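## Task

Take the violet cap off its marker while the second marker keeps its cap fully seated. Every marker and cap has to finish resting on the desk. Release everything and move the hands away at the end. The robot must not topple or be left leaning, or the task fails. A result that holds only because the robot is supporting it is not counted.

## Robot and tools

ROBOT. A wheeled cart with a head camera and two arms (left_arm, right_arm), each with a wrist camera and a gripper that has one fixed and one swinging jaw. Cart footprint: 0.53 m wide, x from -0.35 to 0.07 m in the base frame. Arm pan axes are vertical at x = -0.060, y = +0.155 (left) and -0.155 m (right); each shoulder sits 0.03 m out from its pan axis and 0.89 m high. Links: upper arm 0.116, forearm 0.135, hand 0.162 m. The fixed-jaw tip reaches about 0.44 m from its pan axis at most and cannot go below roughly 0.55 m above the floor.

FRAMES. Base frame: origin on the floor between the drive wheels, x ahead, y to the left, z up. Reported left_hand and right_hand are the fixed-jaw tips in this frame; a held object sits on the swinging-jaw side of that point. Hand axes: z along the fingers, y pointing from swinging jaw to fixed jaw. The odometry frame is where the base frame was when the scene began; base_odometry counts wheel rotation, so wheel slip shows up as travel. Heading is left-positive, -3.142 to 3.142.

execute_actions. Arguments: actions (a list holding exactly one action, or empty to just read state and images) and cameras (list of head_camera, left_wrist_camera, right_wrist_camera or all; omitted/null means all, [] means none; an unknown name rejects the call). An action may contain base, joints, or both; they start together.
- base: exactly one key. translate_m is a relative straight drive in metres from where the base last measured itself, forward positive, range -1.4 to 1.4. rotate_rad is a relative turn in place in radians, counter-clockwise (left) positive, range -3.2 to 3.2. No sideways motion.
- joints: a single dictionary covering both arms and the head, each key an absolute target in radians. Ranges: head_pan_rad -3.2..3.2 (0 ahead, + left); head_tilt_rad -0.76..1.45 (0 level, + down). Per arm (prefix left_arm_ or right_arm_): shoulder_pan_rad -1.919..1.919; shoulder_lift_rad -1.745..1.745; elbow_flex_rad -1.69..1.58; wrist_flex_rad -1.658..1.658; wrist_roll_rad -2.743..2.841; gripper_rad 0..1.919. Done-tolerances: ±0.02 for pans, head, wrist_roll; ±0.1 shoulder_lift; ±0.07 elbow; ±0.03 wrist_flex and gripper. Omitted joints may still be driving toward older targets. Bad keys or out-of-range numbers make the whole call rejected with no motion.

JOINT GEOMETRY. Pan 0 aims left_arm leftward and right_arm rightward; positive pan turns either arm clockwise from above; straight ahead is +1.571 (left) and -1.571 (right). With lift, elbow and wrist_flex all 0 the upper arm stands up, tilted 0.24 rad outward, and forearm and fingers are horizontal; positive values bend downward. Their sum is how far the fingers point below horizontal (1.571 = vertical down, which needs the forearm no more than 0.08 rad above level). wrist_roll -1.522: jaws close across the arm plane, fixed jaw on the left looking outward; 1.619: fixed jaw on the right; 0.049: jaws close within the plane, fixed jaw below (level fingers) or toward the pan axis (fingers down). Gripper angle to tip gap: 0 -> 0.003 m, 0.3 -> 0.026, 0.6 -> 0.049, 1 -> 0.076, 1.919 -> 0.106. With level fingers, the hand body protrudes ~0.08 m above them when the fixed jaw is left and below when it is right, so keep it left over a desk.

Squezing: commanding below the contact angle grips, strongest at 0.2 rad below; going much lower adds nothing and may trip the jaw. A holding jaw shows off_target; done means empty or barely gripping.

RESULTS. base_status and joint_status report how the last accepted action ended: done (reached; for base, wheels turned the full amount), off_target (stopped short, possibly still pushing: load sag, obstruction, or a tripped motor), time_out (target dropped, holds in place), not_followed (a self-collision check blocked that arm's targets; the gripper still moves, and the blocked targets may be retried on later actions until valid). contact_stop never appears. on_its_own lists motions not commanded by this call. A Motor temperatures line gives per-joint numbers per arm in joint_positions order; MOTOR HOT warns from 55 °C; at 70 °C an OVER-TEMPERATURE FAULT stops that arm and slackens hot motors, shown as limit_stop_at_motor_heat (resend targets afterwards). The pictures line names the cameras in image order. If a result reports a stop, later execute_actions, wait and finished_scene calls in that same reply are skipped.

wait: seconds 0 to 10; nothing new is commanded and it returns state and images. zoom_image: camera plus region [x0, y0, x1, y1] in pixels of that camera's latest full image (origin top-left, at most 504 by 504). finished_scene: scene number; ends the scene after the last command is held, irreversible, and reports success. Replying with no tool call ends everything.

CAMERAS. Images are 644x476. Calibration (K, distortion, T_world_to_cam mapping base frame to camera) is given per camera; wrist-camera poses depend on joint readings and can be off by several times the nominal error.

PRACTICAL CAUTIONS. Loaded or far-reaching joints sag toward gravity; compensate by shifting the next target against it by the last sag. Hand positions can be a few cm off. A joint stuck more than ~0.30 rad from target for ~2 s trips to 20 % torque; reset by waiting until still, then commanding 0.2 rad from the reading away from the offending target (or 0.04 past the range end, or the end itself for a jaw). The robot holds its last command while you think. To stop a blocked joint pushing, set its target to its reading. Stow: pan -1.75 (left) / 1.75 (right), lift 0.05, elbow 1.35, wrist_flex -1.55, roll -1.52; stow in two steps (wrist joints first, then the rest) away from loose objects; leaving stow, don't move the wrist first. Turning in place with arms stowed needs 0.44 m free radius; turning or reversing next to a desk can snag the cart rear and tip the robot. Pulls, especially on things ahead, can tip it. Never let the arms collide or press on each other hard. Payload about 0.4 kg at full reach, 0.7 kg close in. Avoid drops, slips, slams and forceful pushes; make sure markers and caps rest on the desk before releasing and backing away.

Each tool is called after ">>>" as a command line: name --argument value for each argument, lists and objects as JSON in quotes; but a table of rows of numbers goes row by row, as --pt "numbers of a row", without its own name.

## Session

I'll start by reading the robot's state and camera images.

>>> execute_actions --actions '[]'

Scene clock: 0.00 s.
Motor temperatures (°C, as the motors report them): left_arm=[30 29 28 30 31] | right_arm=[28 30 29 30 28]
base_odometry: x=+0.000 y=+0.000 heading=+0.000 (m, m, rad; odometry frame)
base_status: not commanded
joint_positions: head_pan_rad=-0.022 head_tilt_rad=-0.008 left_arm_shoulder_pan_rad=-1.728 left_arm_shoulder_lift_rad=+0.053 left_arm_elbow_flex_rad=+1.315 left_arm_wrist_flex_rad=-1.632 left_arm_wrist_roll_rad=-1.517 left_arm_gripper_rad=+1.920 right_arm_shoulder_pan_rad=+1.743 right_arm_shoulder_lift_rad=+0.024 right_arm_elbow_flex_rad=+1.359 right_arm_wrist_flex_rad=-1.469 right_arm_wrist_roll_rad=-1.530 right_arm_gripper_rad=+1.920
joint_status: not commanded
left_hand: x=-0.3073 y=+0.1079 z=+0.9155 quat_wxyz=(-0.060, -0.606, -0.049, +0.792) (m; base frame)
right_hand: x=-0.3090 y=-0.1195 z=+0.8879 quat_wxyz=(-0.061, +0.673, -0.061, -0.734) (m; base frame)
pictures: head_camera, left_wrist_camera, right_wrist_camera
Images, in order (width x height): head_camera 644x476, left_wrist_camera 644x476, right_wrist_camera 644x476.

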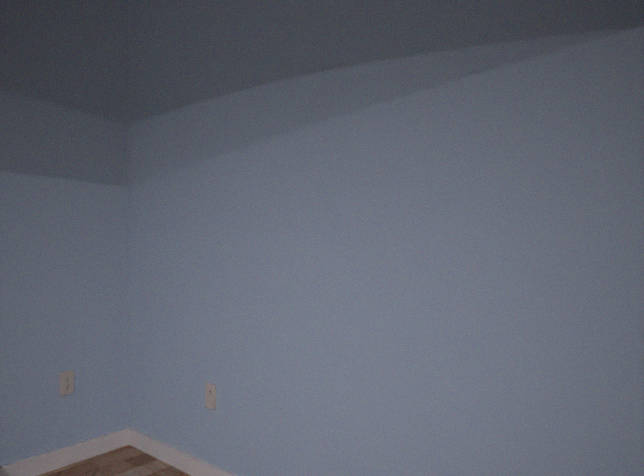

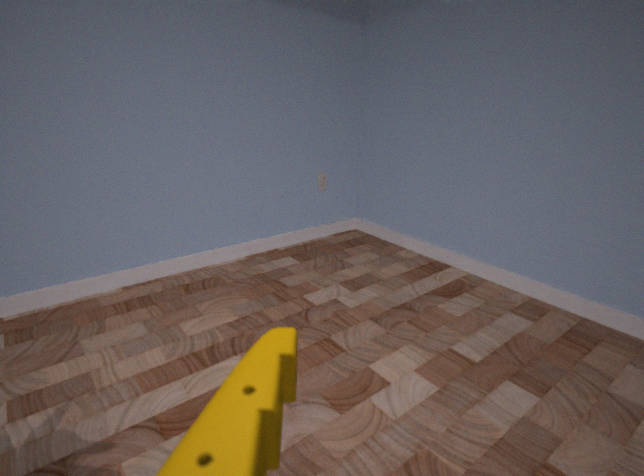

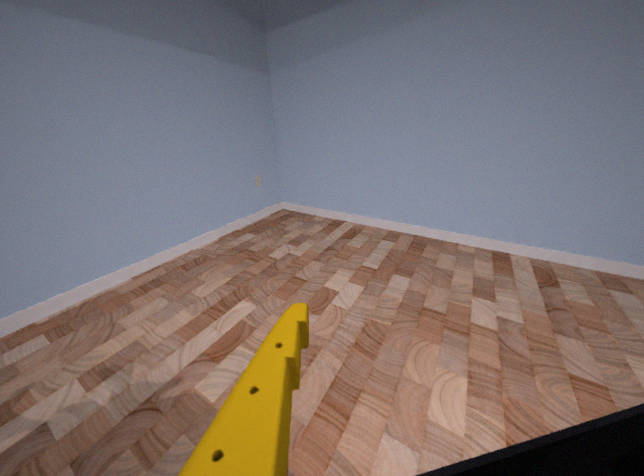

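>>> execute_actions --actions '[{"joints": {"head_pan_rad": 1.2, "head_tilt_rad": 0.45}}]' --cameras '["head_camera"]'

>>> execute_actions --actions '[{"joints": {"head_pan_rad": -1.2, "head_tilt_rad": 0.45}}]' --cameras '["head_camera"]'

Scene clock: 3.07 s.
Motor temperatures (°C, as the motors report them): left_arm=[30 29 28 30 31] | right_arm=[28 30 29 30 28]
base_odometry: x=+0.000 y=+0.000 heading=+0.000 (m, m, rad; odometry frame)
base_status: not commanded
joint_positions: head_pan_rad=+1.190 head_tilt_rad=+0.444 left_arm_shoulder_pan_rad=-1.728 left_arm_shoulder_lift_rad=+0.053 left_arm_elbow_flex_rad=+1.315 left_arm_wrist_flex_rad=-1.632 left_arm_wrist_roll_rad=-1.517 left_arm_gripper_rad=+1.920 right_arm_shoulder_pan_rad=+1.743 right_arm_shoulder_lift_rad=+0.024 right_arm_elbow_flex_rad=+1.359 right_arm_wrist_flex_rad=-1.469 right_arm_wrist_roll_rad=-1.530 right_arm_gripper_rad=+1.920
joint_status: all done
left_hand: x=-0.3073 y=+0.1079 z=+0.9155 quat_wxyz=(-0.060, -0.606, -0.049, +0.792) (m; base frame)
right_hand: x=-0.3090 y=-0.1195 z=+0.8879 quat_wxyz=(-0.061, +0.673, -0.061, -0.734) (m; base frame)
pictures: head_camera
camera_calibration (this result's frames):
head_camera: T_world_to_cam=[[0.909401, -0.415831, 0.00861125, 0.0309248], [-0.193433, -0.441176, -0.876326, 1.03974], [0.368203, 0.795266, -0.481641, 0.568704], [0, 0, 0, 1]] pos_world=[-0.0364015, 0.0192959, 1.1848]
Images, in order (width x height): head_camera 644x476.

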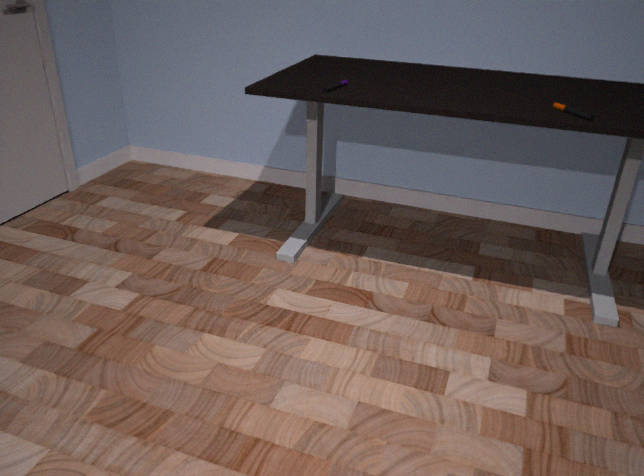

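Scene clock: 5.47 s.
Motor temperatures (°C, as the motors report them): left_arm=[30 29 28 30 31] | right_arm=[28 30 29 30 28]
base_odometry: x=+0.000 y=+0.000 heading=+0.000 (m, m, rad; odometry frame)
base_status: not commanded
joint_positions: head_pan_rad=-1.190 head_tilt_rad=+0.444 left_arm_shoulder_pan_rad=-1.728 left_arm_shoulder_lift_rad=+0.053 left_arm_elbow_flex_rad=+1.315 left_arm_wrist_flex_rad=-1.632 left_arm_wrist_roll_rad=-1.517 left_arm_gripper_rad=+1.920 right_arm_shoulder_pan_rad=+1.743 right_arm_shoulder_lift_rad=+0.024 right_arm_elbow_flex_rad=+1.359 right_arm_wrist_flex_rad=-1.469 right_arm_wrist_roll_rad=-1.530 right_arm_gripper_rad=+1.920
joint_status: all done
left_hand: x=-0.3073 y=+0.1079 z=+0.9155 quat_wxyz=(-0.060, -0.606, -0.049, +0.792) (m; base frame)
right_hand: x=-0.3090 y=-0.1195 z=+0.8879 quat_wxyz=(-0.061, +0.673, -0.061, -0.734) (m; base frame)
pictures: head_camera
camera_calibration (this result's frames):
head_camera: T_world_to_cam=[[-0.945125, -0.326595, 0.00861149, -0.0562382], [-0.164447, 0.452784, -0.876324, 1.0411], [0.282304, -0.829652, -0.481645, 0.564672], [0, 0, 0, 1]] pos_world=[-0.041355, -0.0212792, 1.1848]
Images, in order (width x height): head_camera 644x476.

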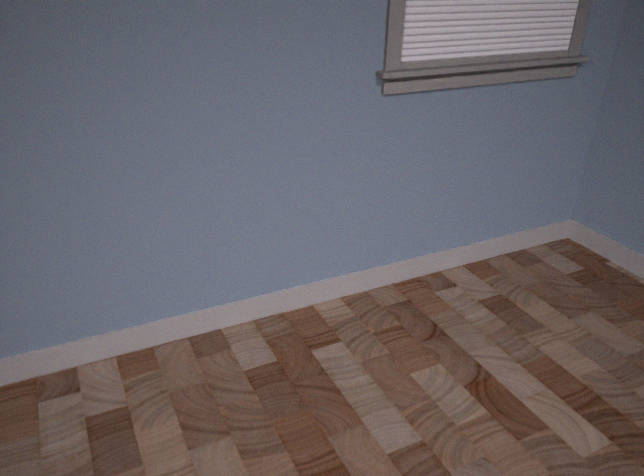

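>>> execute_actions --actions '[{"joints": {"head_pan_rad": 1.0, "head_tilt_rad": 0.3}}]' --cameras '["head_camera"]'

Scene clock: 8.97 s.
Motor temperatures (°C, as the motors report them): left_arm=[30 29 28 30 31] | right_arm=[28 30 29 30 28]
base_odometry: x=+0.000 y=+0.000 heading=+0.000 (m, m, rad; odometry frame)
base_status: not commanded
joint_positions: head_pan_rad=+0.990 head_tilt_rad=+0.313 left_arm_shoulder_pan_rad=-1.728 left_arm_shoulder_lift_rad=+0.053 left_arm_elbow_flex_rad=+1.315 left_arm_wrist_flex_rad=-1.632 left_arm_wrist_roll_rad=-1.517 left_arm_gripper_rad=+1.920 right_arm_shoulder_pan_rad=+1.743 right_arm_shoulder_lift_rad=+0.024 right_arm_elbow_flex_rad=+1.359 right_arm_wrist_flex_rad=-1.469 right_arm_wrist_roll_rad=-1.530 right_arm_gripper_rad=+1.920
joint_status: all done
left_hand: x=-0.3073 y=+0.1079 z=+0.9155 quat_wxyz=(-0.060, -0.606, -0.049, +0.792) (m; base frame)
right_hand: x=-0.3090 y=-0.1195 z=+0.8879 quat_wxyz=(-0.061, +0.673, -0.061, -0.734) (m; base frame)
pictures: head_camera
camera_calibration (this result's frames):
head_camera: T_world_to_cam=[[0.808269, -0.588809, 0.00228182, 0.0334568], [-0.212388, -0.295159, -0.931543, 1.1024], [0.549174, 0.752453, -0.363624, 0.441372], [0, 0, 0, 1]] pos_world=[-0.035295, 0.0129723, 1.18735]
Images, in order (width x height): head_camera 644x476.

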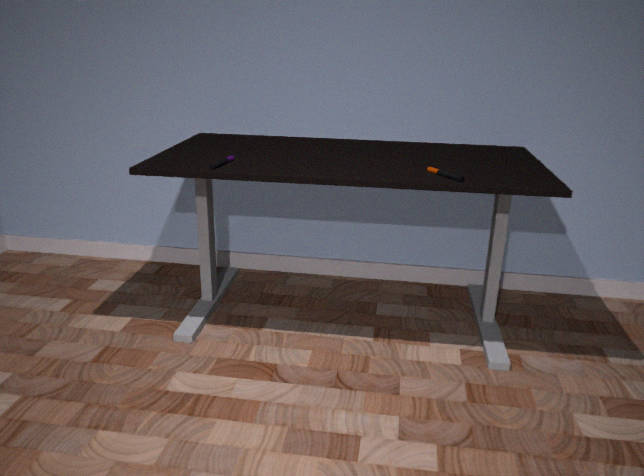

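>>> zoom_image --camera "head_camera" --region '[120, 120, 360, 210]'

>>> zoom_image --camera "head_camera" --region '[360, 130, 600, 220]'

Region (120, 120, 360, 210) of head_camera's 644x476 image, scaled by 2.100; it fills the top 189 rows of this view, and the rest is white.

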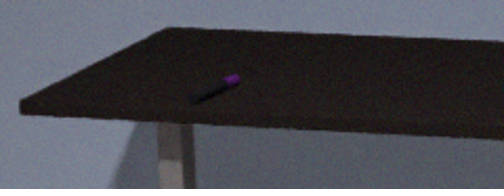

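Region (360, 130, 600, 220) of head_camera's 644x476 image, scaled by 2.100; it fills the top 189 rows of this view, and the rest is white.

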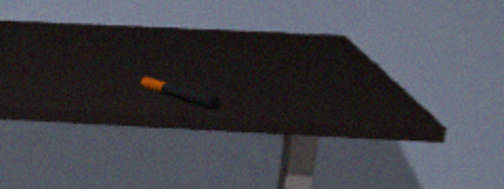

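>>> execute_actions --actions '[{"base": {"rotate_rad": 1.305}, "joints": {"head_pan_rad": -0.15, "head_tilt_rad": 0.35}}]' --cameras '["head_camera"]'

Scene clock: 67.60 s.
Motor temperatures (°C, as the motors report them): left_arm=[30 29 28 30 31] | right_arm=[28 30 29 30 28]
base_odometry: x=-0.001 y=+0.000 heading=+1.303 (m, m, rad; odometry frame)
base_status: done
joint_positions: head_pan_rad=-0.140 head_tilt_rad=+0.343 left_arm_shoulder_pan_rad=-1.728 left_arm_shoulder_lift_rad=+0.053 left_arm_elbow_flex_rad=+1.315 left_arm_wrist_flex_rad=-1.632 left_arm_wrist_roll_rad=-1.517 left_arm_gripper_rad=+1.920 right_arm_shoulder_pan_rad=+1.743 right_arm_shoulder_lift_rad=+0.024 right_arm_elbow_flex_rad=+1.359 right_arm_wrist_flex_rad=-1.469 right_arm_wrist_roll_rad=-1.530 right_arm_gripper_rad=+1.920
joint_status: all done
left_hand: x=-0.3073 y=+0.1079 z=+0.9155 quat_wxyz=(-0.060, -0.606, -0.049, +0.792) (m; base frame)
right_hand: x=-0.3090 y=-0.1195 z=+0.8879 quat_wxyz=(-0.061, +0.673, -0.061, -0.734) (m; base frame)
pictures: head_camera
camera_calibration (this result's frames):
head_camera: T_world_to_cam=[[-0.18761, -0.982236, 0.00375233, -0.0150421], [-0.385228, 0.0700645, -0.920158, 1.08117], [0.90355, -0.174077, -0.39153, 0.490147], [0, 0, 0, 1]] pos_world=[-0.0291955, -0.00520386, 1.18682]
Images, in order (width x height): head_camera 644x476.

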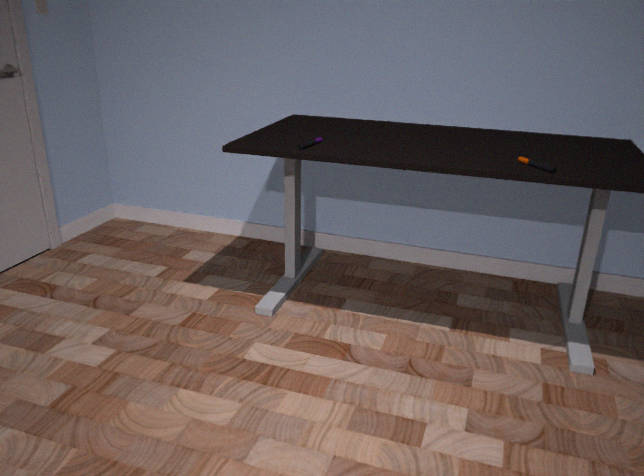

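>>> execute_actions --actions '[{"base": {"translate_m": 1.247}, "joints": {"head_pan_rad": -0.45, "head_tilt_rad": 0.55}}]' --cameras '["head_camera"]'

Scene clock: 75.73 s.
Motor temperatures (°C, as the motors report them): left_arm=[30 29 28 30 31] | right_arm=[28 30 29 30 28]
base_odometry: x=+0.327 y=+1.203 heading=+1.302 (m, m, rad; odometry frame)
base_status: done
joint_positions: head_pan_rad=-0.440 head_tilt_rad=+0.544 left_arm_shoulder_pan_rad=-1.728 left_arm_shoulder_lift_rad=+0.053 left_arm_elbow_flex_rad=+1.315 left_arm_wrist_flex_rad=-1.632 left_arm_wrist_roll_rad=-1.517 left_arm_gripper_rad=+1.920 right_arm_shoulder_pan_rad=+1.743 right_arm_shoulder_lift_rad=+0.024 right_arm_elbow_flex_rad=+1.359 right_arm_wrist_flex_rad=-1.469 right_arm_wrist_roll_rad=-1.530 right_arm_gripper_rad=+1.920
joint_status: all done
left_hand: x=-0.3073 y=+0.1079 z=+0.9155 quat_wxyz=(-0.060, -0.606, -0.049, +0.792) (m; base frame)
right_hand: x=-0.3090 y=-0.1195 z=+0.8879 quat_wxyz=(-0.061, +0.673, -0.061, -0.734) (m; base frame)
pictures: head_camera
camera_calibration (this result's frames):
head_camera: T_world_to_cam=[[-0.467959, -0.883649, 0.0133931, -0.039315], [-0.506345, 0.255666, -0.823559, 0.964297], [0.724313, -0.392173, -0.567072, 0.683773], [0, 0, 0, 1]] pos_world=[-0.0253957, -0.0131211, 1.18243]
Images, in order (width x height): head_camera 644x476.

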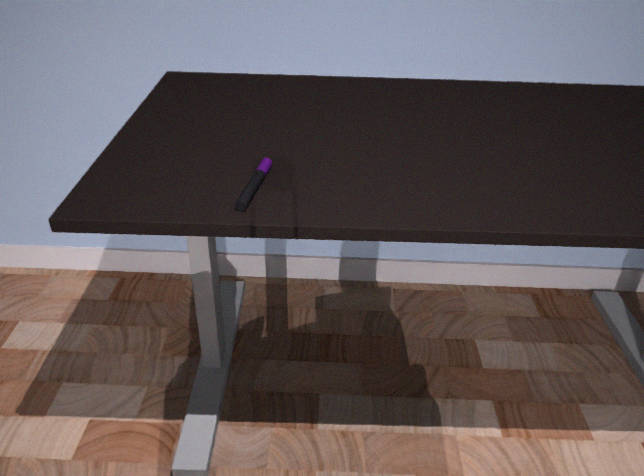

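>>> zoom_image --camera "head_camera" --region '[30, 130, 330, 260]'

>>> zoom_image --camera "head_camera" --region '[440, 180, 644, 280]'

Region (30, 130, 330, 260) of head_camera's 644x476 image, scaled by 1.680; it fills the top 218 rows of this view, and the rest is white.

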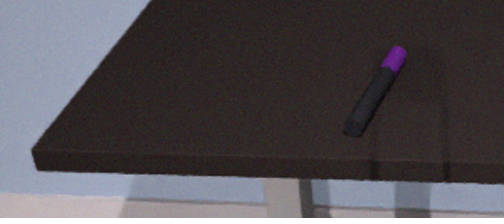

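Region (440, 180, 644, 280) of head_camera's 644x476 image, scaled by 2.471; it fills the top 247 rows of this view, and the rest is white.

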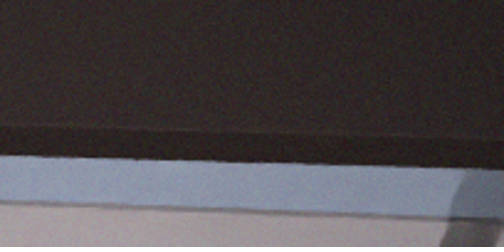

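>>> execute_actions --actions '[{"base": {"rotate_rad": -0.52}, "joints": {"head_pan_rad": 0.0, "head_tilt_rad": 0.65}}]' --cameras '["head_camera"]'

Scene clock: 95.63 s.
Motor temperatures (°C, as the motors report them): left_arm=[30 29 28 30 31] | right_arm=[28 30 29 30 28]
base_odometry: x=+0.327 y=+1.202 heading=+0.783 (m, m, rad; odometry frame)
base_status: done
joint_positions: head_pan_rad=-0.010 head_tilt_rad=+0.644 left_arm_shoulder_pan_rad=-1.728 left_arm_shoulder_lift_rad=+0.053 left_arm_elbow_flex_rad=+1.315 left_arm_wrist_flex_rad=-1.632 left_arm_wrist_roll_rad=-1.517 left_arm_gripper_rad=+1.920 right_arm_shoulder_pan_rad=+1.743 right_arm_shoulder_lift_rad=+0.024 right_arm_elbow_flex_rad=+1.359 right_arm_wrist_flex_rad=-1.469 right_arm_wrist_roll_rad=-1.530 right_arm_gripper_rad=+1.920
joint_status: all done
left_hand: x=-0.3073 y=+0.1079 z=+0.9155 quat_wxyz=(-0.060, -0.606, -0.049, +0.792) (m; base frame)
right_hand: x=-0.3090 y=-0.1195 z=+0.8879 quat_wxyz=(-0.061, +0.673, -0.061, -0.734) (m; base frame)
pictures: head_camera
camera_calibration (this result's frames):
head_camera: T_world_to_cam=[[-0.0553316, -0.998305, 0.0180197, -0.0252467], [-0.646315, 0.0220544, -0.762752, 0.88773], [0.761062, -0.0538506, -0.64644, 0.776852], [0, 0, 0, 1]] pos_world=[-0.0188765, -0.00294836, 1.17976]
Images, in order (width x height): head_camera 644x476.

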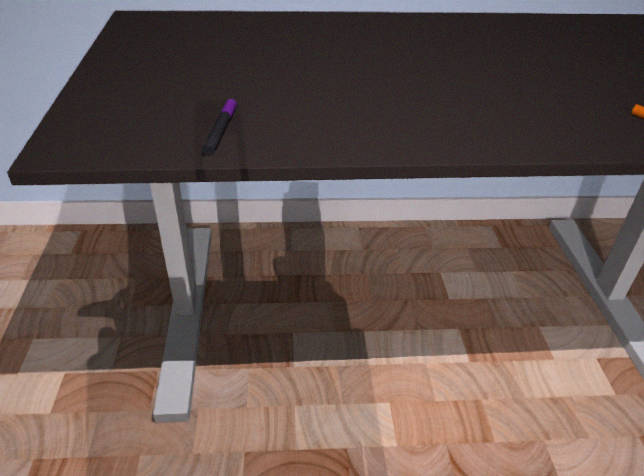

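>>> zoom_image --camera "head_camera" --region '[0, 80, 280, 200]'

>>> zoom_image --camera "head_camera" --region '[400, 120, 644, 220]'

Region (0, 80, 280, 200) of head_camera's 644x476 image, scaled by 1.800; it fills the top 216 rows of this view, and the rest is white.

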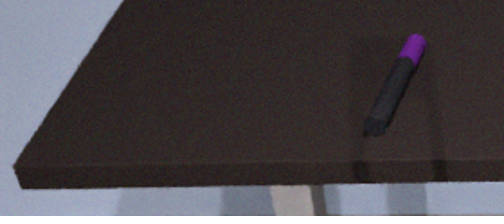

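Region (400, 120, 644, 220) of head_camera's 644x476 image, scaled by 2.066; it fills the top 207 rows of this view, and the rest is white.

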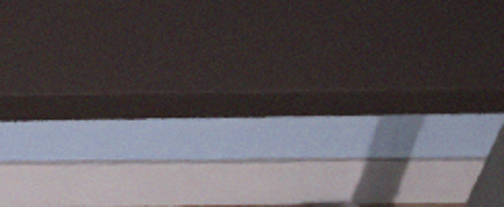

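>>> execute_actions --actions '[{"base": {"translate_m": 0.3}, "joints": {"left_arm_shoulder_pan_rad": 0.0, "left_arm_shoulder_lift_rad": 0.0, "left_arm_elbow_flex_rad": 0.5, "right_arm_shoulder_pan_rad": 0.0, "right_arm_shoulder_lift_rad": 0.0, "right_arm_elbow_flex_rad": 0.5}}]' --cameras '["head_camera"]'

Scene clock: 114.13 s.
Motor temperatures (°C, as the motors report them): left_arm=[30 29 28 30 31] | right_arm=[28 30 29 30 28]
base_odometry: x=+0.540 y=+1.413 heading=+0.781 (m, m, rad; odometry frame)
base_status: done
joint_positions: head_pan_rad=-0.010 head_tilt_rad=+0.644 left_arm_shoulder_pan_rad=-0.007 left_arm_shoulder_lift_rad=+0.036 left_arm_elbow_flex_rad=+0.533 left_arm_wrist_flex_rad=-1.632 left_arm_wrist_roll_rad=-1.517 left_arm_gripper_rad=+1.920 right_arm_shoulder_pan_rad=+0.005 right_arm_shoulder_lift_rad=+0.024 right_arm_elbow_flex_rad=+0.532 right_arm_wrist_flex_rad=-1.469 right_arm_wrist_roll_rad=-1.530 right_arm_gripper_rad=+1.920
joint_status: all done
left_hand: x=-0.0696 y=+0.4120 z=+1.0774 quat_wxyz=(+0.684, -0.179, +0.176, +0.685) (m; base frame)
right_hand: x=-0.0537 y=-0.4318 z=+1.0660 quat_wxyz=(+0.670, +0.230, +0.227, -0.668) (m; base frame)
pictures: head_camera
camera_calibration (this result's frames):
head_camera: T_world_to_cam=[[-0.0553151, -0.998306, 0.0180281, -0.0252556], [-0.646457, 0.0220474, -0.762632, 0.887585], [0.760943, -0.0538395, -0.646581, 0.777009], [0, 0, 0, 1]] pos_world=[-0.0188711, -0.00294804, 1.17976]
Images, in order (width x height): head_camera 644x476.

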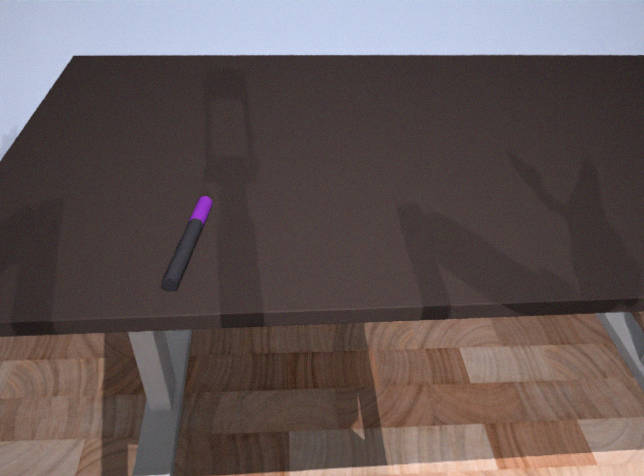

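>>> zoom_image --camera "head_camera" --region '[100, 180, 300, 340]'

>>> zoom_image --camera "head_camera" --region '[444, 260, 644, 340]'

Region (100, 180, 300, 340) of head_camera's 644x476 image, scaled by 2.520; it fills the top 403 rows of this view, and the rest is white.

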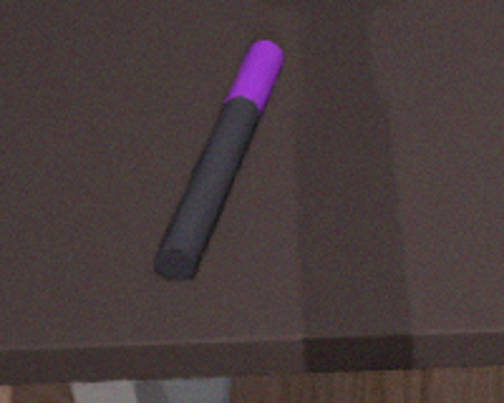

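Region (444, 260, 644, 340) of head_camera's 644x476 image, scaled by 2.520; it fills the top 202 rows of this view, and the rest is white.

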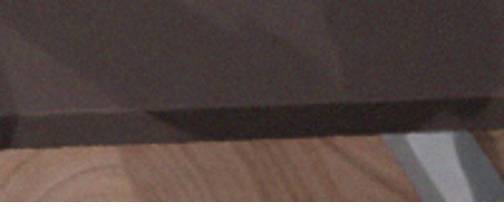

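>>> execute_actions --actions '[{"joints": {"left_arm_shoulder_pan_rad": 1.70, "left_arm_shoulder_lift_rad": 0.50, "left_arm_elbow_flex_rad": -0.41, "left_arm_wrist_flex_rad": 1.47, "left_arm_wrist_roll_rad": 1.577, "left_arm_gripper_rad": 0.8, "right_arm_shoulder_pan_rad": -1.1, "right_arm_shoulder_lift_rad": 0.2, "right_arm_elbow_flex_rad": 0.0, "right_arm_wrist_flex_rad": 1.05, "right_arm_wrist_roll_rad": 2.8, "right_arm_gripper_rad": 0.8, "head_tilt_rad": 0.85, "head_pan_rad": 0.1}}]'

Scene clock: 212.53 s.
Motor temperatures (°C, as the motors report them): left_arm=[30 29 29 30 31] | right_arm=[28 30 30 30 28]
base_odometry: x=+0.540 y=+1.413 heading=+0.781 (m, m, rad; odometry frame)
base_status: not commanded
joint_positions: head_pan_rad=+0.090 head_tilt_rad=+0.845 left_arm_shoulder_pan_rad=+1.692 left_arm_shoulder_lift_rad=+0.524 left_arm_elbow_flex_rad=-0.378 left_arm_wrist_flex_rad=+1.459 left_arm_wrist_roll_rad=+1.567 left_arm_gripper_rad=+0.807 right_arm_shoulder_pan_rad=-1.093 right_arm_shoulder_lift_rad=+0.217 right_arm_elbow_flex_rad=+0.032 right_arm_wrist_flex_rad=+1.044 right_arm_wrist_roll_rad=+2.791 right_arm_gripper_rad=+0.808
joint_status: all done
left_hand: x=+0.1769 y=+0.1179 z=+0.8027 quat_wxyz=(+0.001, -0.996, +0.087, +0.017) (m; base frame)
right_hand: x=+0.1741 y=-0.2796 z=+0.8173 quat_wxyz=(-0.102, -0.931, -0.337, -0.094) (m; base frame)
pictures: head_camera, left_wrist_camera, right_wrist_camera
camera_calibration (this result's frames):
head_camera: T_world_to_cam=[[0.0490613, -0.998439, 0.0266965, -0.0303273], [-0.783686, -0.0550521, -0.618713, 0.715485], [0.619217, 0.00943323, -0.785163, 0.929855], [0, 0, 0, 1]] pos_world=[-0.0135795, 0.000337426, 1.17358]
left_wrist_camera: T_world_to_cam=[[0.134851, 0.990794, 0.0119127, -0.149927], [0.851309, -0.122002, 0.510282, -0.524102], [0.507038, -0.0586705, -0.859924, 0.67802], [0, 0, 0, 1]] pos_world=[0.122609, 0.124385, 0.852272]
right_wrist_camera: T_world_to_cam=[[-0.589626, 0.771472, -0.239108, 0.510565], [0.50517, 0.583247, 0.636103, -0.426282], [0.630194, 0.254273, -0.733622, 0.626547], [0, 0, 0, 1]] pos_world=[0.121541, -0.304572, 0.852888]
Images, in order (width x height): head_camera 644x476, left_wrist_camera 644x476, right_wrist_camera 644x476.

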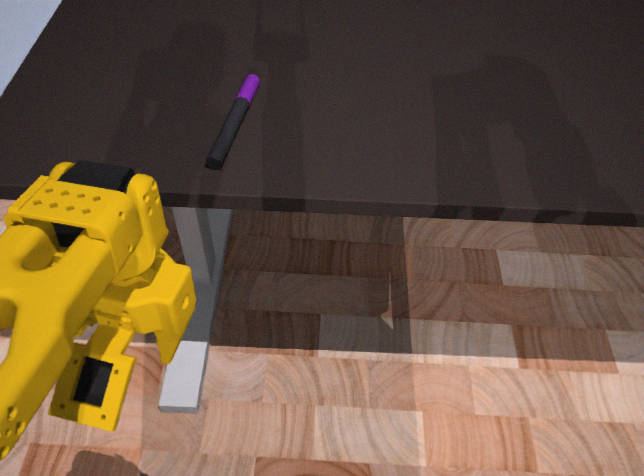

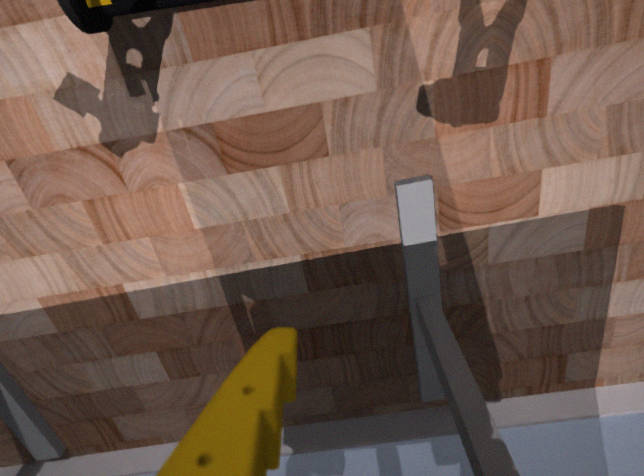

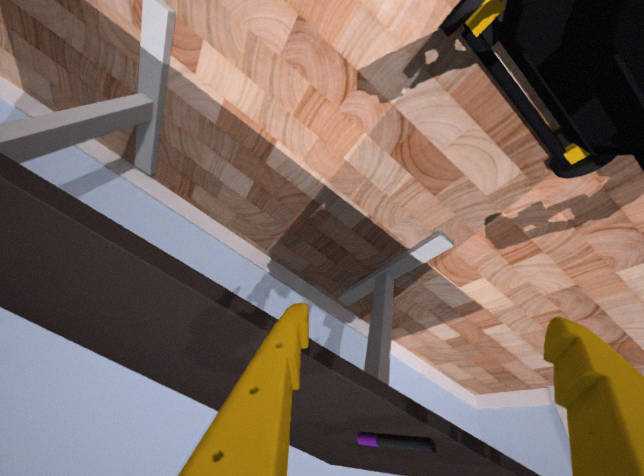

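>>> execute_actions --actions '[{"base": {"translate_m": 0.3}, "joints": {"head_tilt_rad": 1.05, "head_pan_rad": 0.15}}]'

Scene clock: 224.50 s.
Motor temperatures (°C, as the motors report them): left_arm=[30 29 29 30 31] | right_arm=[28 30 30 30 28]
base_odometry: x=+0.753 y=+1.625 heading=+0.784 (m, m, rad; odometry frame)
base_status: done
joint_positions: head_pan_rad=+0.140 head_tilt_rad=+1.045 left_arm_shoulder_pan_rad=+1.692 left_arm_shoulder_lift_rad=+0.524 left_arm_elbow_flex_rad=-0.378 left_arm_wrist_flex_rad=+1.460 left_arm_wrist_roll_rad=+1.567 left_arm_gripper_rad=+0.807 right_arm_shoulder_pan_rad=-1.095 right_arm_shoulder_lift_rad=+0.217 right_arm_elbow_flex_rad=+0.032 right_arm_wrist_flex_rad=+1.046 right_arm_wrist_roll_rad=+2.791 right_arm_gripper_rad=+0.808
joint_status: all done
left_hand: x=+0.1766 y=+0.1180 z=+0.8027 quat_wxyz=(+0.001, -0.996, +0.087, +0.017) (m; base frame)
right_hand: x=+0.1741 y=-0.2791 z=+0.8172 quat_wxyz=(-0.101, -0.931, -0.338, -0.094) (m; base frame)
pictures: head_camera, left_wrist_camera, right_wrist_camera
camera_calibration (this result's frames):
head_camera: T_world_to_cam=[[0.104993, -0.993881, 0.0343008, -0.036451], [-0.886352, -0.109163, -0.44996, 0.516425], [0.450951, 0.0168401, -0.89239, 1.04536], [0, 0, 0, 1]] pos_world=[-0.00984773, 0.00254222, 1.16649]
left_wrist_camera: T_world_to_cam=[[0.134869, 0.990792, 0.0118915, -0.14991], [0.852085, -0.122096, 0.508963, -0.522962], [0.505728, -0.0585106, -0.860706, 0.678993], [0, 0, 0, 1]] pos_world=[0.12244, 0.124406, 0.852365]
right_wrist_camera: T_world_to_cam=[[-0.591134, 0.770734, -0.23776, 0.509132], [0.505142, 0.583574, 0.635825, -0.426173], [0.628803, 0.255755, -0.7343, 0.627592], [0, 0, 0, 1]] pos_world=[0.121611, -0.304211, 0.852864]
Images, in order (width x height): head_camera 644x476, left_wrist_camera 644x476, right_wrist_camera 644x476.

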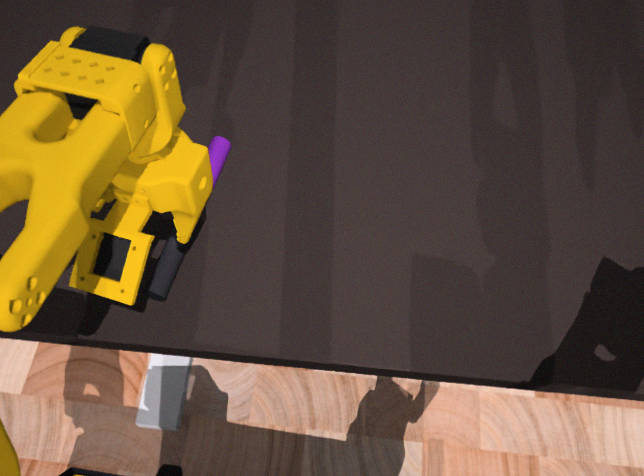

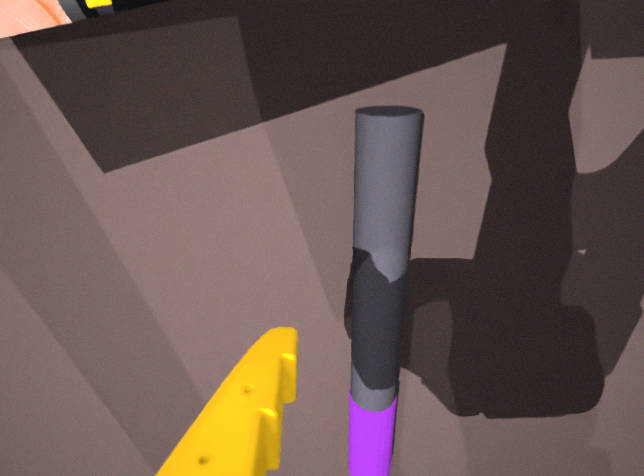

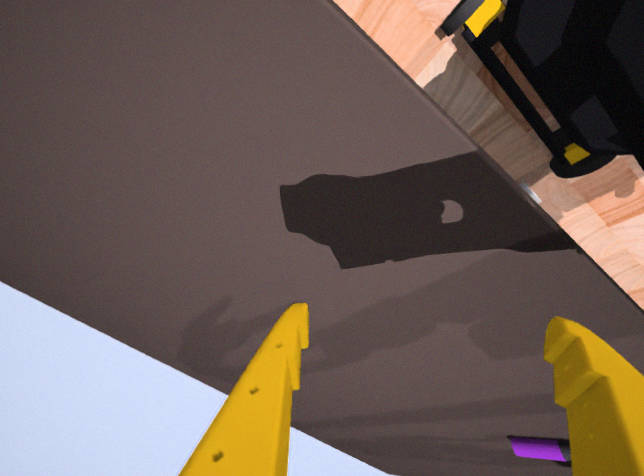

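>>> zoom_image --camera "head_camera" --region '[40, 120, 300, 380]'

>>> zoom_image --camera "head_camera" --region '[240, 320, 644, 420]'

Region (40, 120, 300, 380) of head_camera's 644x476 image, scaled by 1.938.

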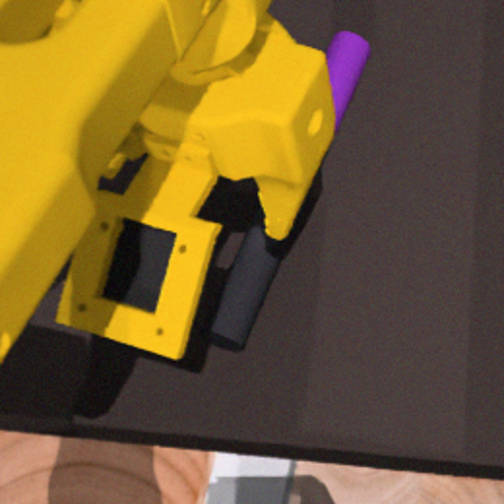

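Region (240, 320, 644, 420) of head_camera's 644x476 image, scaled by 1.248; it fills the top 125 rows of this view, and the rest is white.

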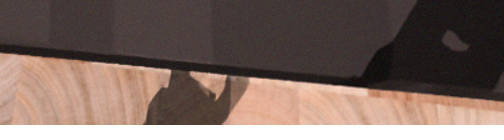

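>>> zoom_image --camera "left_wrist_camera" --region '[240, 90, 500, 476]'

Region (240, 90, 500, 476) of left_wrist_camera's 644x476 image, scaled by 1.306; it fills the left 339 columns of this view, and the rest is white.

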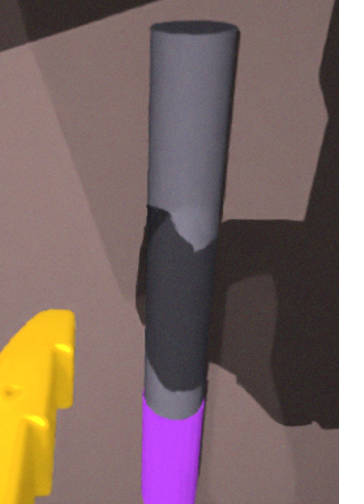

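>>> execute_actions --actions '[{"joints": {"left_arm_shoulder_pan_rad": 1.68, "left_arm_shoulder_lift_rad": 0.645, "left_arm_elbow_flex_rad": -0.34, "left_arm_wrist_flex_rad": 1.222}}]' --cameras '["head_camera", "left_wrist_camera"]'

Scene clock: 275.67 s.
Motor temperatures (°C, as the motors report them): left_arm=[30 29 29 30 31] | right_arm=[28 30 30 30 28]
base_odometry: x=+0.753 y=+1.625 heading=+0.784 (m, m, rad; odometry frame)
base_status: not commanded
joint_positions: head_pan_rad=+0.140 head_tilt_rad=+1.045 left_arm_shoulder_pan_rad=+1.689 left_arm_shoulder_lift_rad=+0.663 left_arm_elbow_flex_rad=-0.338 left_arm_wrist_flex_rad=+1.230 left_arm_wrist_roll_rad=+1.567 left_arm_gripper_rad=+0.807 right_arm_shoulder_pan_rad=-1.095 right_arm_shoulder_lift_rad=+0.217 right_arm_elbow_flex_rad=+0.032 right_arm_wrist_flex_rad=+1.046 right_arm_wrist_roll_rad=+2.791 right_arm_gripper_rad=+0.808
joint_status: all done
left_hand: x=+0.1909 y=+0.1170 z=+0.7668 quat_wxyz=(+0.000, -0.996, +0.086, -0.008) (m; base frame)
right_hand: x=+0.1741 y=-0.2791 z=+0.8172 quat_wxyz=(-0.101, -0.931, -0.338, -0.094) (m; base frame)
pictures: head_camera, left_wrist_camera
camera_calibration (this result's frames):
head_camera: T_world_to_cam=[[0.104993, -0.993881, 0.0343008, -0.036451], [-0.886352, -0.109163, -0.44996, 0.516424], [0.450951, 0.0168402, -0.89239, 1.04536], [0, 0, 0, 1]] pos_world=[-0.00984773, 0.00254222, 1.16649]
left_wrist_camera: T_world_to_cam=[[0.131213, 0.991274, 0.0125745, -0.150341], [0.825788, -0.116309, 0.551857, -0.54553], [0.548504, -0.0620272, -0.833844, 0.612536], [0, 0, 0, 1]] pos_world=[0.134241, 0.123573, 0.813704]
Images, in order (width x height): head_camera 644x476, left_wrist_camera 644x476.

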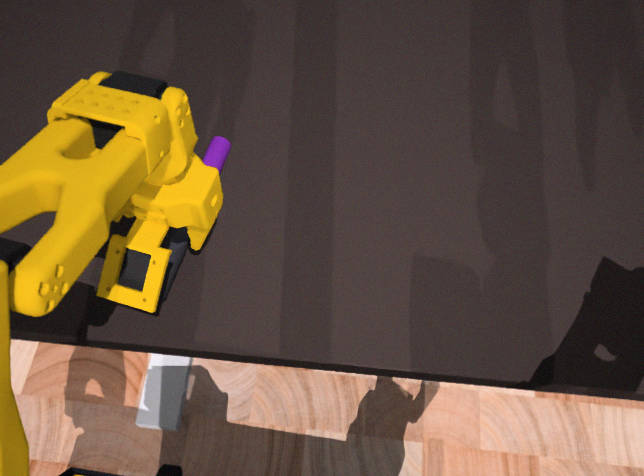

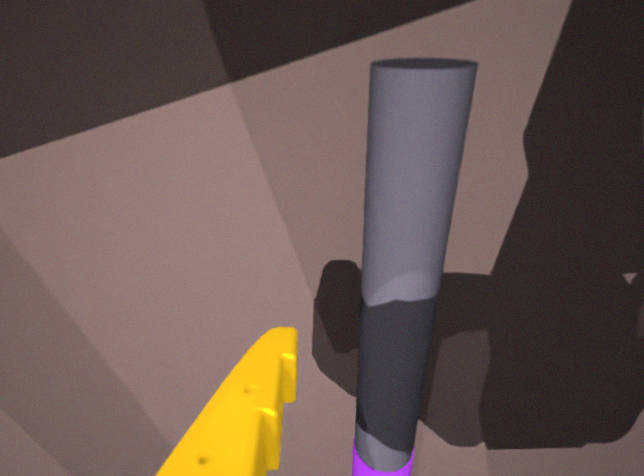

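>>> execute_actions --actions '[{"joints": {"left_arm_shoulder_pan_rad": 1.645, "left_arm_shoulder_lift_rad": 0.693, "left_arm_elbow_flex_rad": -0.282, "left_arm_wrist_flex_rad": 1.10}}]' --cameras '["head_camera", "left_wrist_camera"]'

Scene clock: 298.07 s.
Motor temperatures (°C, as the motors report them): left_arm=[30 29 29 30 31] | right_arm=[28 30 30 30 28]
base_odometry: x=+0.753 y=+1.625 heading=+0.784 (m, m, rad; odometry frame)
base_status: not commanded
joint_positions: head_pan_rad=+0.140 head_tilt_rad=+1.045 left_arm_shoulder_pan_rad=+1.654 left_arm_shoulder_lift_rad=+0.712 left_arm_elbow_flex_rad=-0.282 left_arm_wrist_flex_rad=+1.109 left_arm_wrist_roll_rad=+1.567 left_arm_gripper_rad=+0.807 right_arm_shoulder_pan_rad=-1.095 right_arm_shoulder_lift_rad=+0.217 right_arm_elbow_flex_rad=+0.032 right_arm_wrist_flex_rad=+1.046 right_arm_wrist_roll_rad=+2.791 right_arm_gripper_rad=+0.808
joint_status: all done
left_hand: x=+0.1932 y=+0.1258 z=+0.7489 quat_wxyz=(+0.000, -0.998, +0.068, -0.016) (m; base frame)
right_hand: x=+0.1741 y=-0.2791 z=+0.8172 quat_wxyz=(-0.101, -0.931, -0.338, -0.094) (m; base frame)
pictures: head_camera, left_wrist_camera
camera_calibration (this result's frames):
head_camera: T_world_to_cam=[[0.104993, -0.993881, 0.0343008, -0.036451], [-0.886352, -0.109163, -0.44996, 0.516425], [0.450951, 0.0168402, -0.89239, 1.04536], [0, 0, 0, 1]] pos_world=[-0.00984773, 0.00254222, 1.16649]
left_wrist_camera: T_world_to_cam=[[0.0959715, 0.995302, 0.0127752, -0.152969], [0.820843, -0.0863961, 0.564581, -0.54881], [0.563033, -0.0436973, -0.825279, 0.585304], [0, 0, 0, 1]] pos_world=[0.135622, 0.130411, 0.794841]
Images, in order (width x height): head_camera 644x476, left_wrist_camera 644x476.

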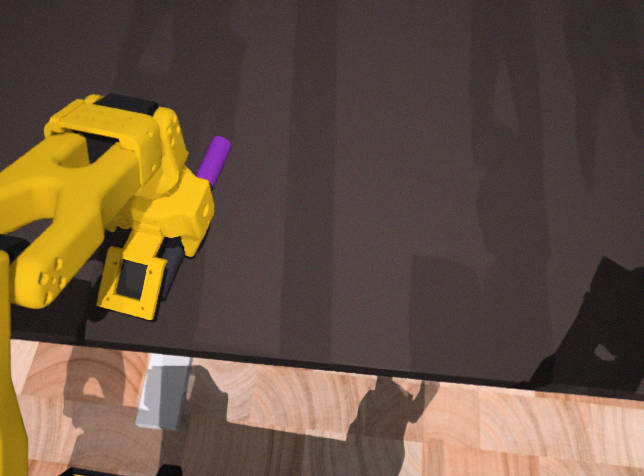

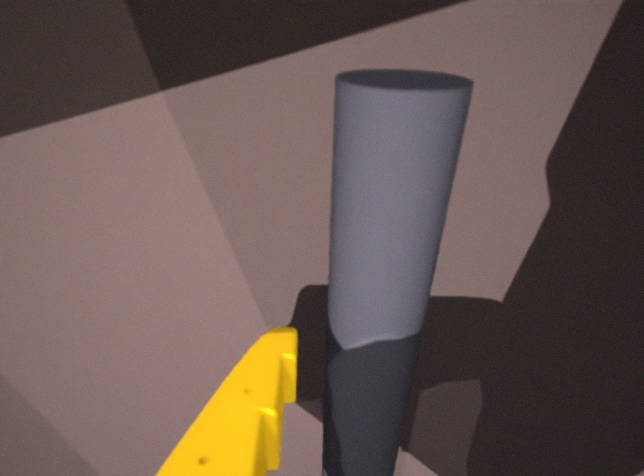

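>>> execute_actions --actions '[{"joints": {"left_arm_shoulder_lift_rad": 0.744, "left_arm_elbow_flex_rad": -0.267, "left_arm_wrist_flex_rad": 1.035}}]' --cameras '["head_camera", "left_wrist_camera"]'

Scene clock: 325.27 s.
Motor temperatures (°C, as the motors report them): left_arm=[30 29 29 30 31] | right_arm=[28 30 30 30 28]
base_odometry: x=+0.753 y=+1.625 heading=+0.784 (m, m, rad; odometry frame)
base_status: not commanded
joint_positions: head_pan_rad=+0.140 head_tilt_rad=+1.045 left_arm_shoulder_pan_rad=+1.654 left_arm_shoulder_lift_rad=+0.761 left_arm_elbow_flex_rad=-0.265 left_arm_wrist_flex_rad=+1.043 left_arm_wrist_roll_rad=+1.567 left_arm_gripper_rad=+0.807 right_arm_shoulder_pan_rad=-1.095 right_arm_shoulder_lift_rad=+0.217 right_arm_elbow_flex_rad=+0.032 right_arm_wrist_flex_rad=+1.046 right_arm_wrist_roll_rad=+2.791 right_arm_gripper_rad=+0.808
joint_status: all done
left_hand: x=+0.1927 y=+0.1258 z=+0.7360 quat_wxyz=(+0.000, -0.998, +0.068, -0.016) (m; base frame)
right_hand: x=+0.1741 y=-0.2791 z=+0.8172 quat_wxyz=(-0.101, -0.931, -0.338, -0.094) (m; base frame)
pictures: head_camera, left_wrist_camera
camera_calibration (this result's frames):
head_camera: T_world_to_cam=[[0.104993, -0.993881, 0.0343008, -0.036451], [-0.886352, -0.109162, -0.44996, 0.516425], [0.450951, 0.01684, -0.89239, 1.04536], [0, 0, 0, 1]] pos_world=[-0.00984773, 0.00254221, 1.16649]
left_wrist_camera: T_world_to_cam=[[0.0959715, 0.995302, 0.0127752, -0.152798], [0.820843, -0.0863961, 0.564581, -0.541145], [0.563033, -0.0436973, -0.825279, 0.574991], [0, 0, 0, 1]] pos_world=[0.135121, 0.130453, 0.782]
Images, in order (width x height): head_camera 644x476, left_wrist_camera 644x476.

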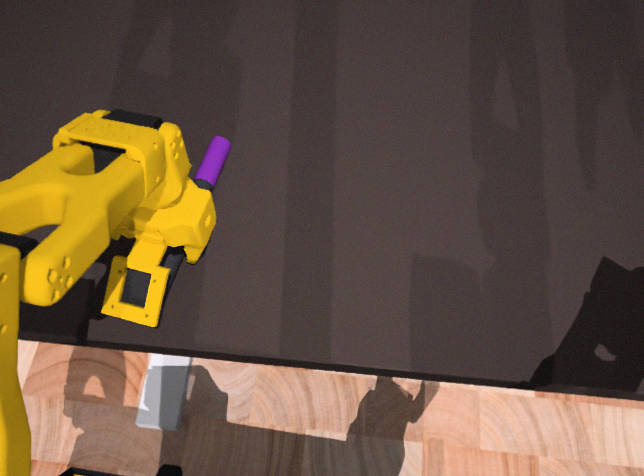

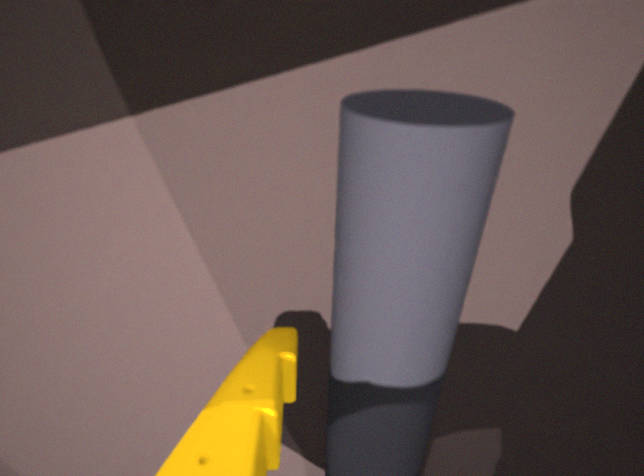

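>>> execute_actions --actions '[{"joints": {"left_arm_shoulder_lift_rad": 0.768, "left_arm_wrist_flex_rad": 1.012}}]' --cameras '["left_wrist_camera"]'

Scene clock: 330.97 s.
Motor temperatures (°C, as the motors report them): left_arm=[30 29 29 30 31] | right_arm=[28 30 30 30 28]
base_odometry: x=+0.753 y=+1.625 heading=+0.784 (m, m, rad; odometry frame)
base_status: not commanded
joint_positions: head_pan_rad=+0.140 head_tilt_rad=+1.045 left_arm_shoulder_pan_rad=+1.652 left_arm_shoulder_lift_rad=+0.780 left_arm_elbow_flex_rad=-0.265 left_arm_wrist_flex_rad=+1.025 left_arm_wrist_roll_rad=+1.567 left_arm_gripper_rad=+0.807 right_arm_shoulder_pan_rad=-1.095 right_arm_shoulder_lift_rad=+0.217 right_arm_elbow_flex_rad=+0.032 right_arm_wrist_flex_rad=+1.046 right_arm_wrist_roll_rad=+2.791 right_arm_gripper_rad=+0.808
joint_status: all done
left_hand: x=+0.1927 y=+0.1262 z=+0.7320 quat_wxyz=(+0.000, -0.998, +0.067, -0.016) (m; base frame)
right_hand: x=+0.1741 y=-0.2791 z=+0.8172 quat_wxyz=(-0.101, -0.931, -0.338, -0.094) (m; base frame)
pictures: left_wrist_camera
camera_calibration (this result's frames):
left_wrist_camera: T_world_to_cam=[[0.0944447, 0.995448, 0.0127752, -0.152861], [0.820975, -0.0851368, 0.564581, -0.539063], [0.563099, -0.0428336, -0.825279, 0.571529], [0, 0, 0, 1]] pos_world=[0.135167, 0.130752, 0.777968]
Images, in order (width x height): left_wrist_camera 644x476.

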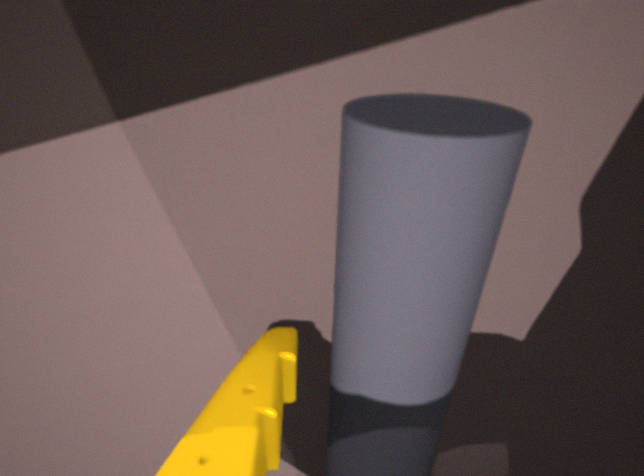

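>>> execute_actions --actions '[{"joints": {"left_arm_gripper_rad": 0.06}}]' --cameras '["head_camera", "left_wrist_camera"]'

Scene clock: 333.57 s.
Motor temperatures (°C, as the motors report them): left_arm=[30 29 29 30 31] | right_arm=[28 30 30 30 28]
base_odometry: x=+0.753 y=+1.625 heading=+0.784 (m, m, rad; odometry frame)
base_status: not commanded
joint_positions: head_pan_rad=+0.140 head_tilt_rad=+1.045 left_arm_shoulder_pan_rad=+1.645 left_arm_shoulder_lift_rad=+0.778 left_arm_elbow_flex_rad=-0.265 left_arm_wrist_flex_rad=+1.022 left_arm_wrist_roll_rad=+1.567 left_arm_gripper_rad=+0.207 right_arm_shoulder_pan_rad=-1.095 right_arm_shoulder_lift_rad=+0.217 right_arm_elbow_flex_rad=+0.032 right_arm_wrist_flex_rad=+1.046 right_arm_wrist_roll_rad=+2.791 right_arm_gripper_rad=+0.808
joint_status: left_arm_gripper_rad off_target (ended at +0.207, target +0.060)
left_hand: x=+0.1937 y=+0.1281 z=+0.7323 quat_wxyz=(+0.000, -0.998, +0.063, -0.018) (m; base frame)
right_hand: x=+0.1741 y=-0.2791 z=+0.8172 quat_wxyz=(-0.101, -0.931, -0.338, -0.094) (m; base frame)
pictures: head_camera, left_wrist_camera
camera_calibration (this result's frames):
head_camera: T_world_to_cam=[[0.104995, -0.993881, 0.0343008, -0.0364509], [-0.886351, -0.109164, -0.44996, 0.516425], [0.450951, 0.016841, -0.89239, 1.04536], [0, 0, 0, 1]] pos_world=[-0.00984774, 0.00254229, 1.16649]
left_wrist_camera: T_world_to_cam=[[0.0867482, 0.996148, 0.0128348, -0.153474], [0.819004, -0.078645, 0.568373, -0.543114], [0.567192, -0.0387935, -0.822671, 0.568151], [0, 0, 0, 1]] pos_world=[0.135875, 0.13221, 0.778062]
Images, in order (width x height): head_camera 644x476, left_wrist_camera 644x476.

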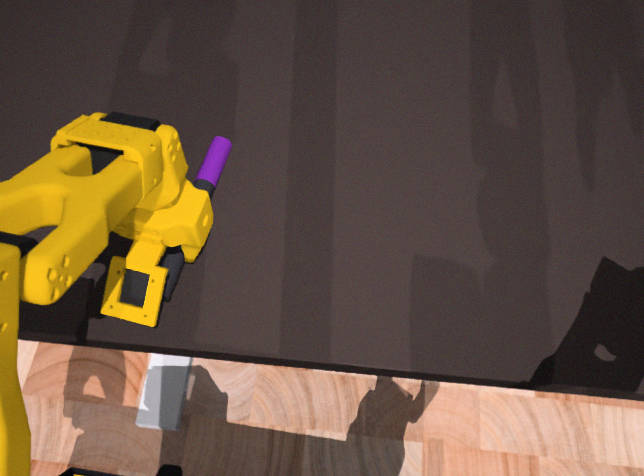

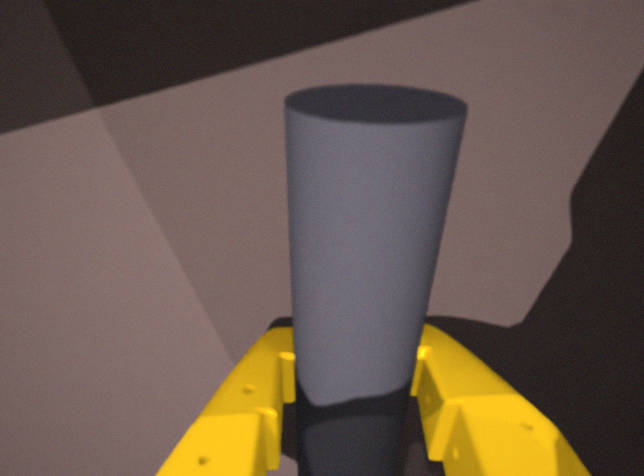

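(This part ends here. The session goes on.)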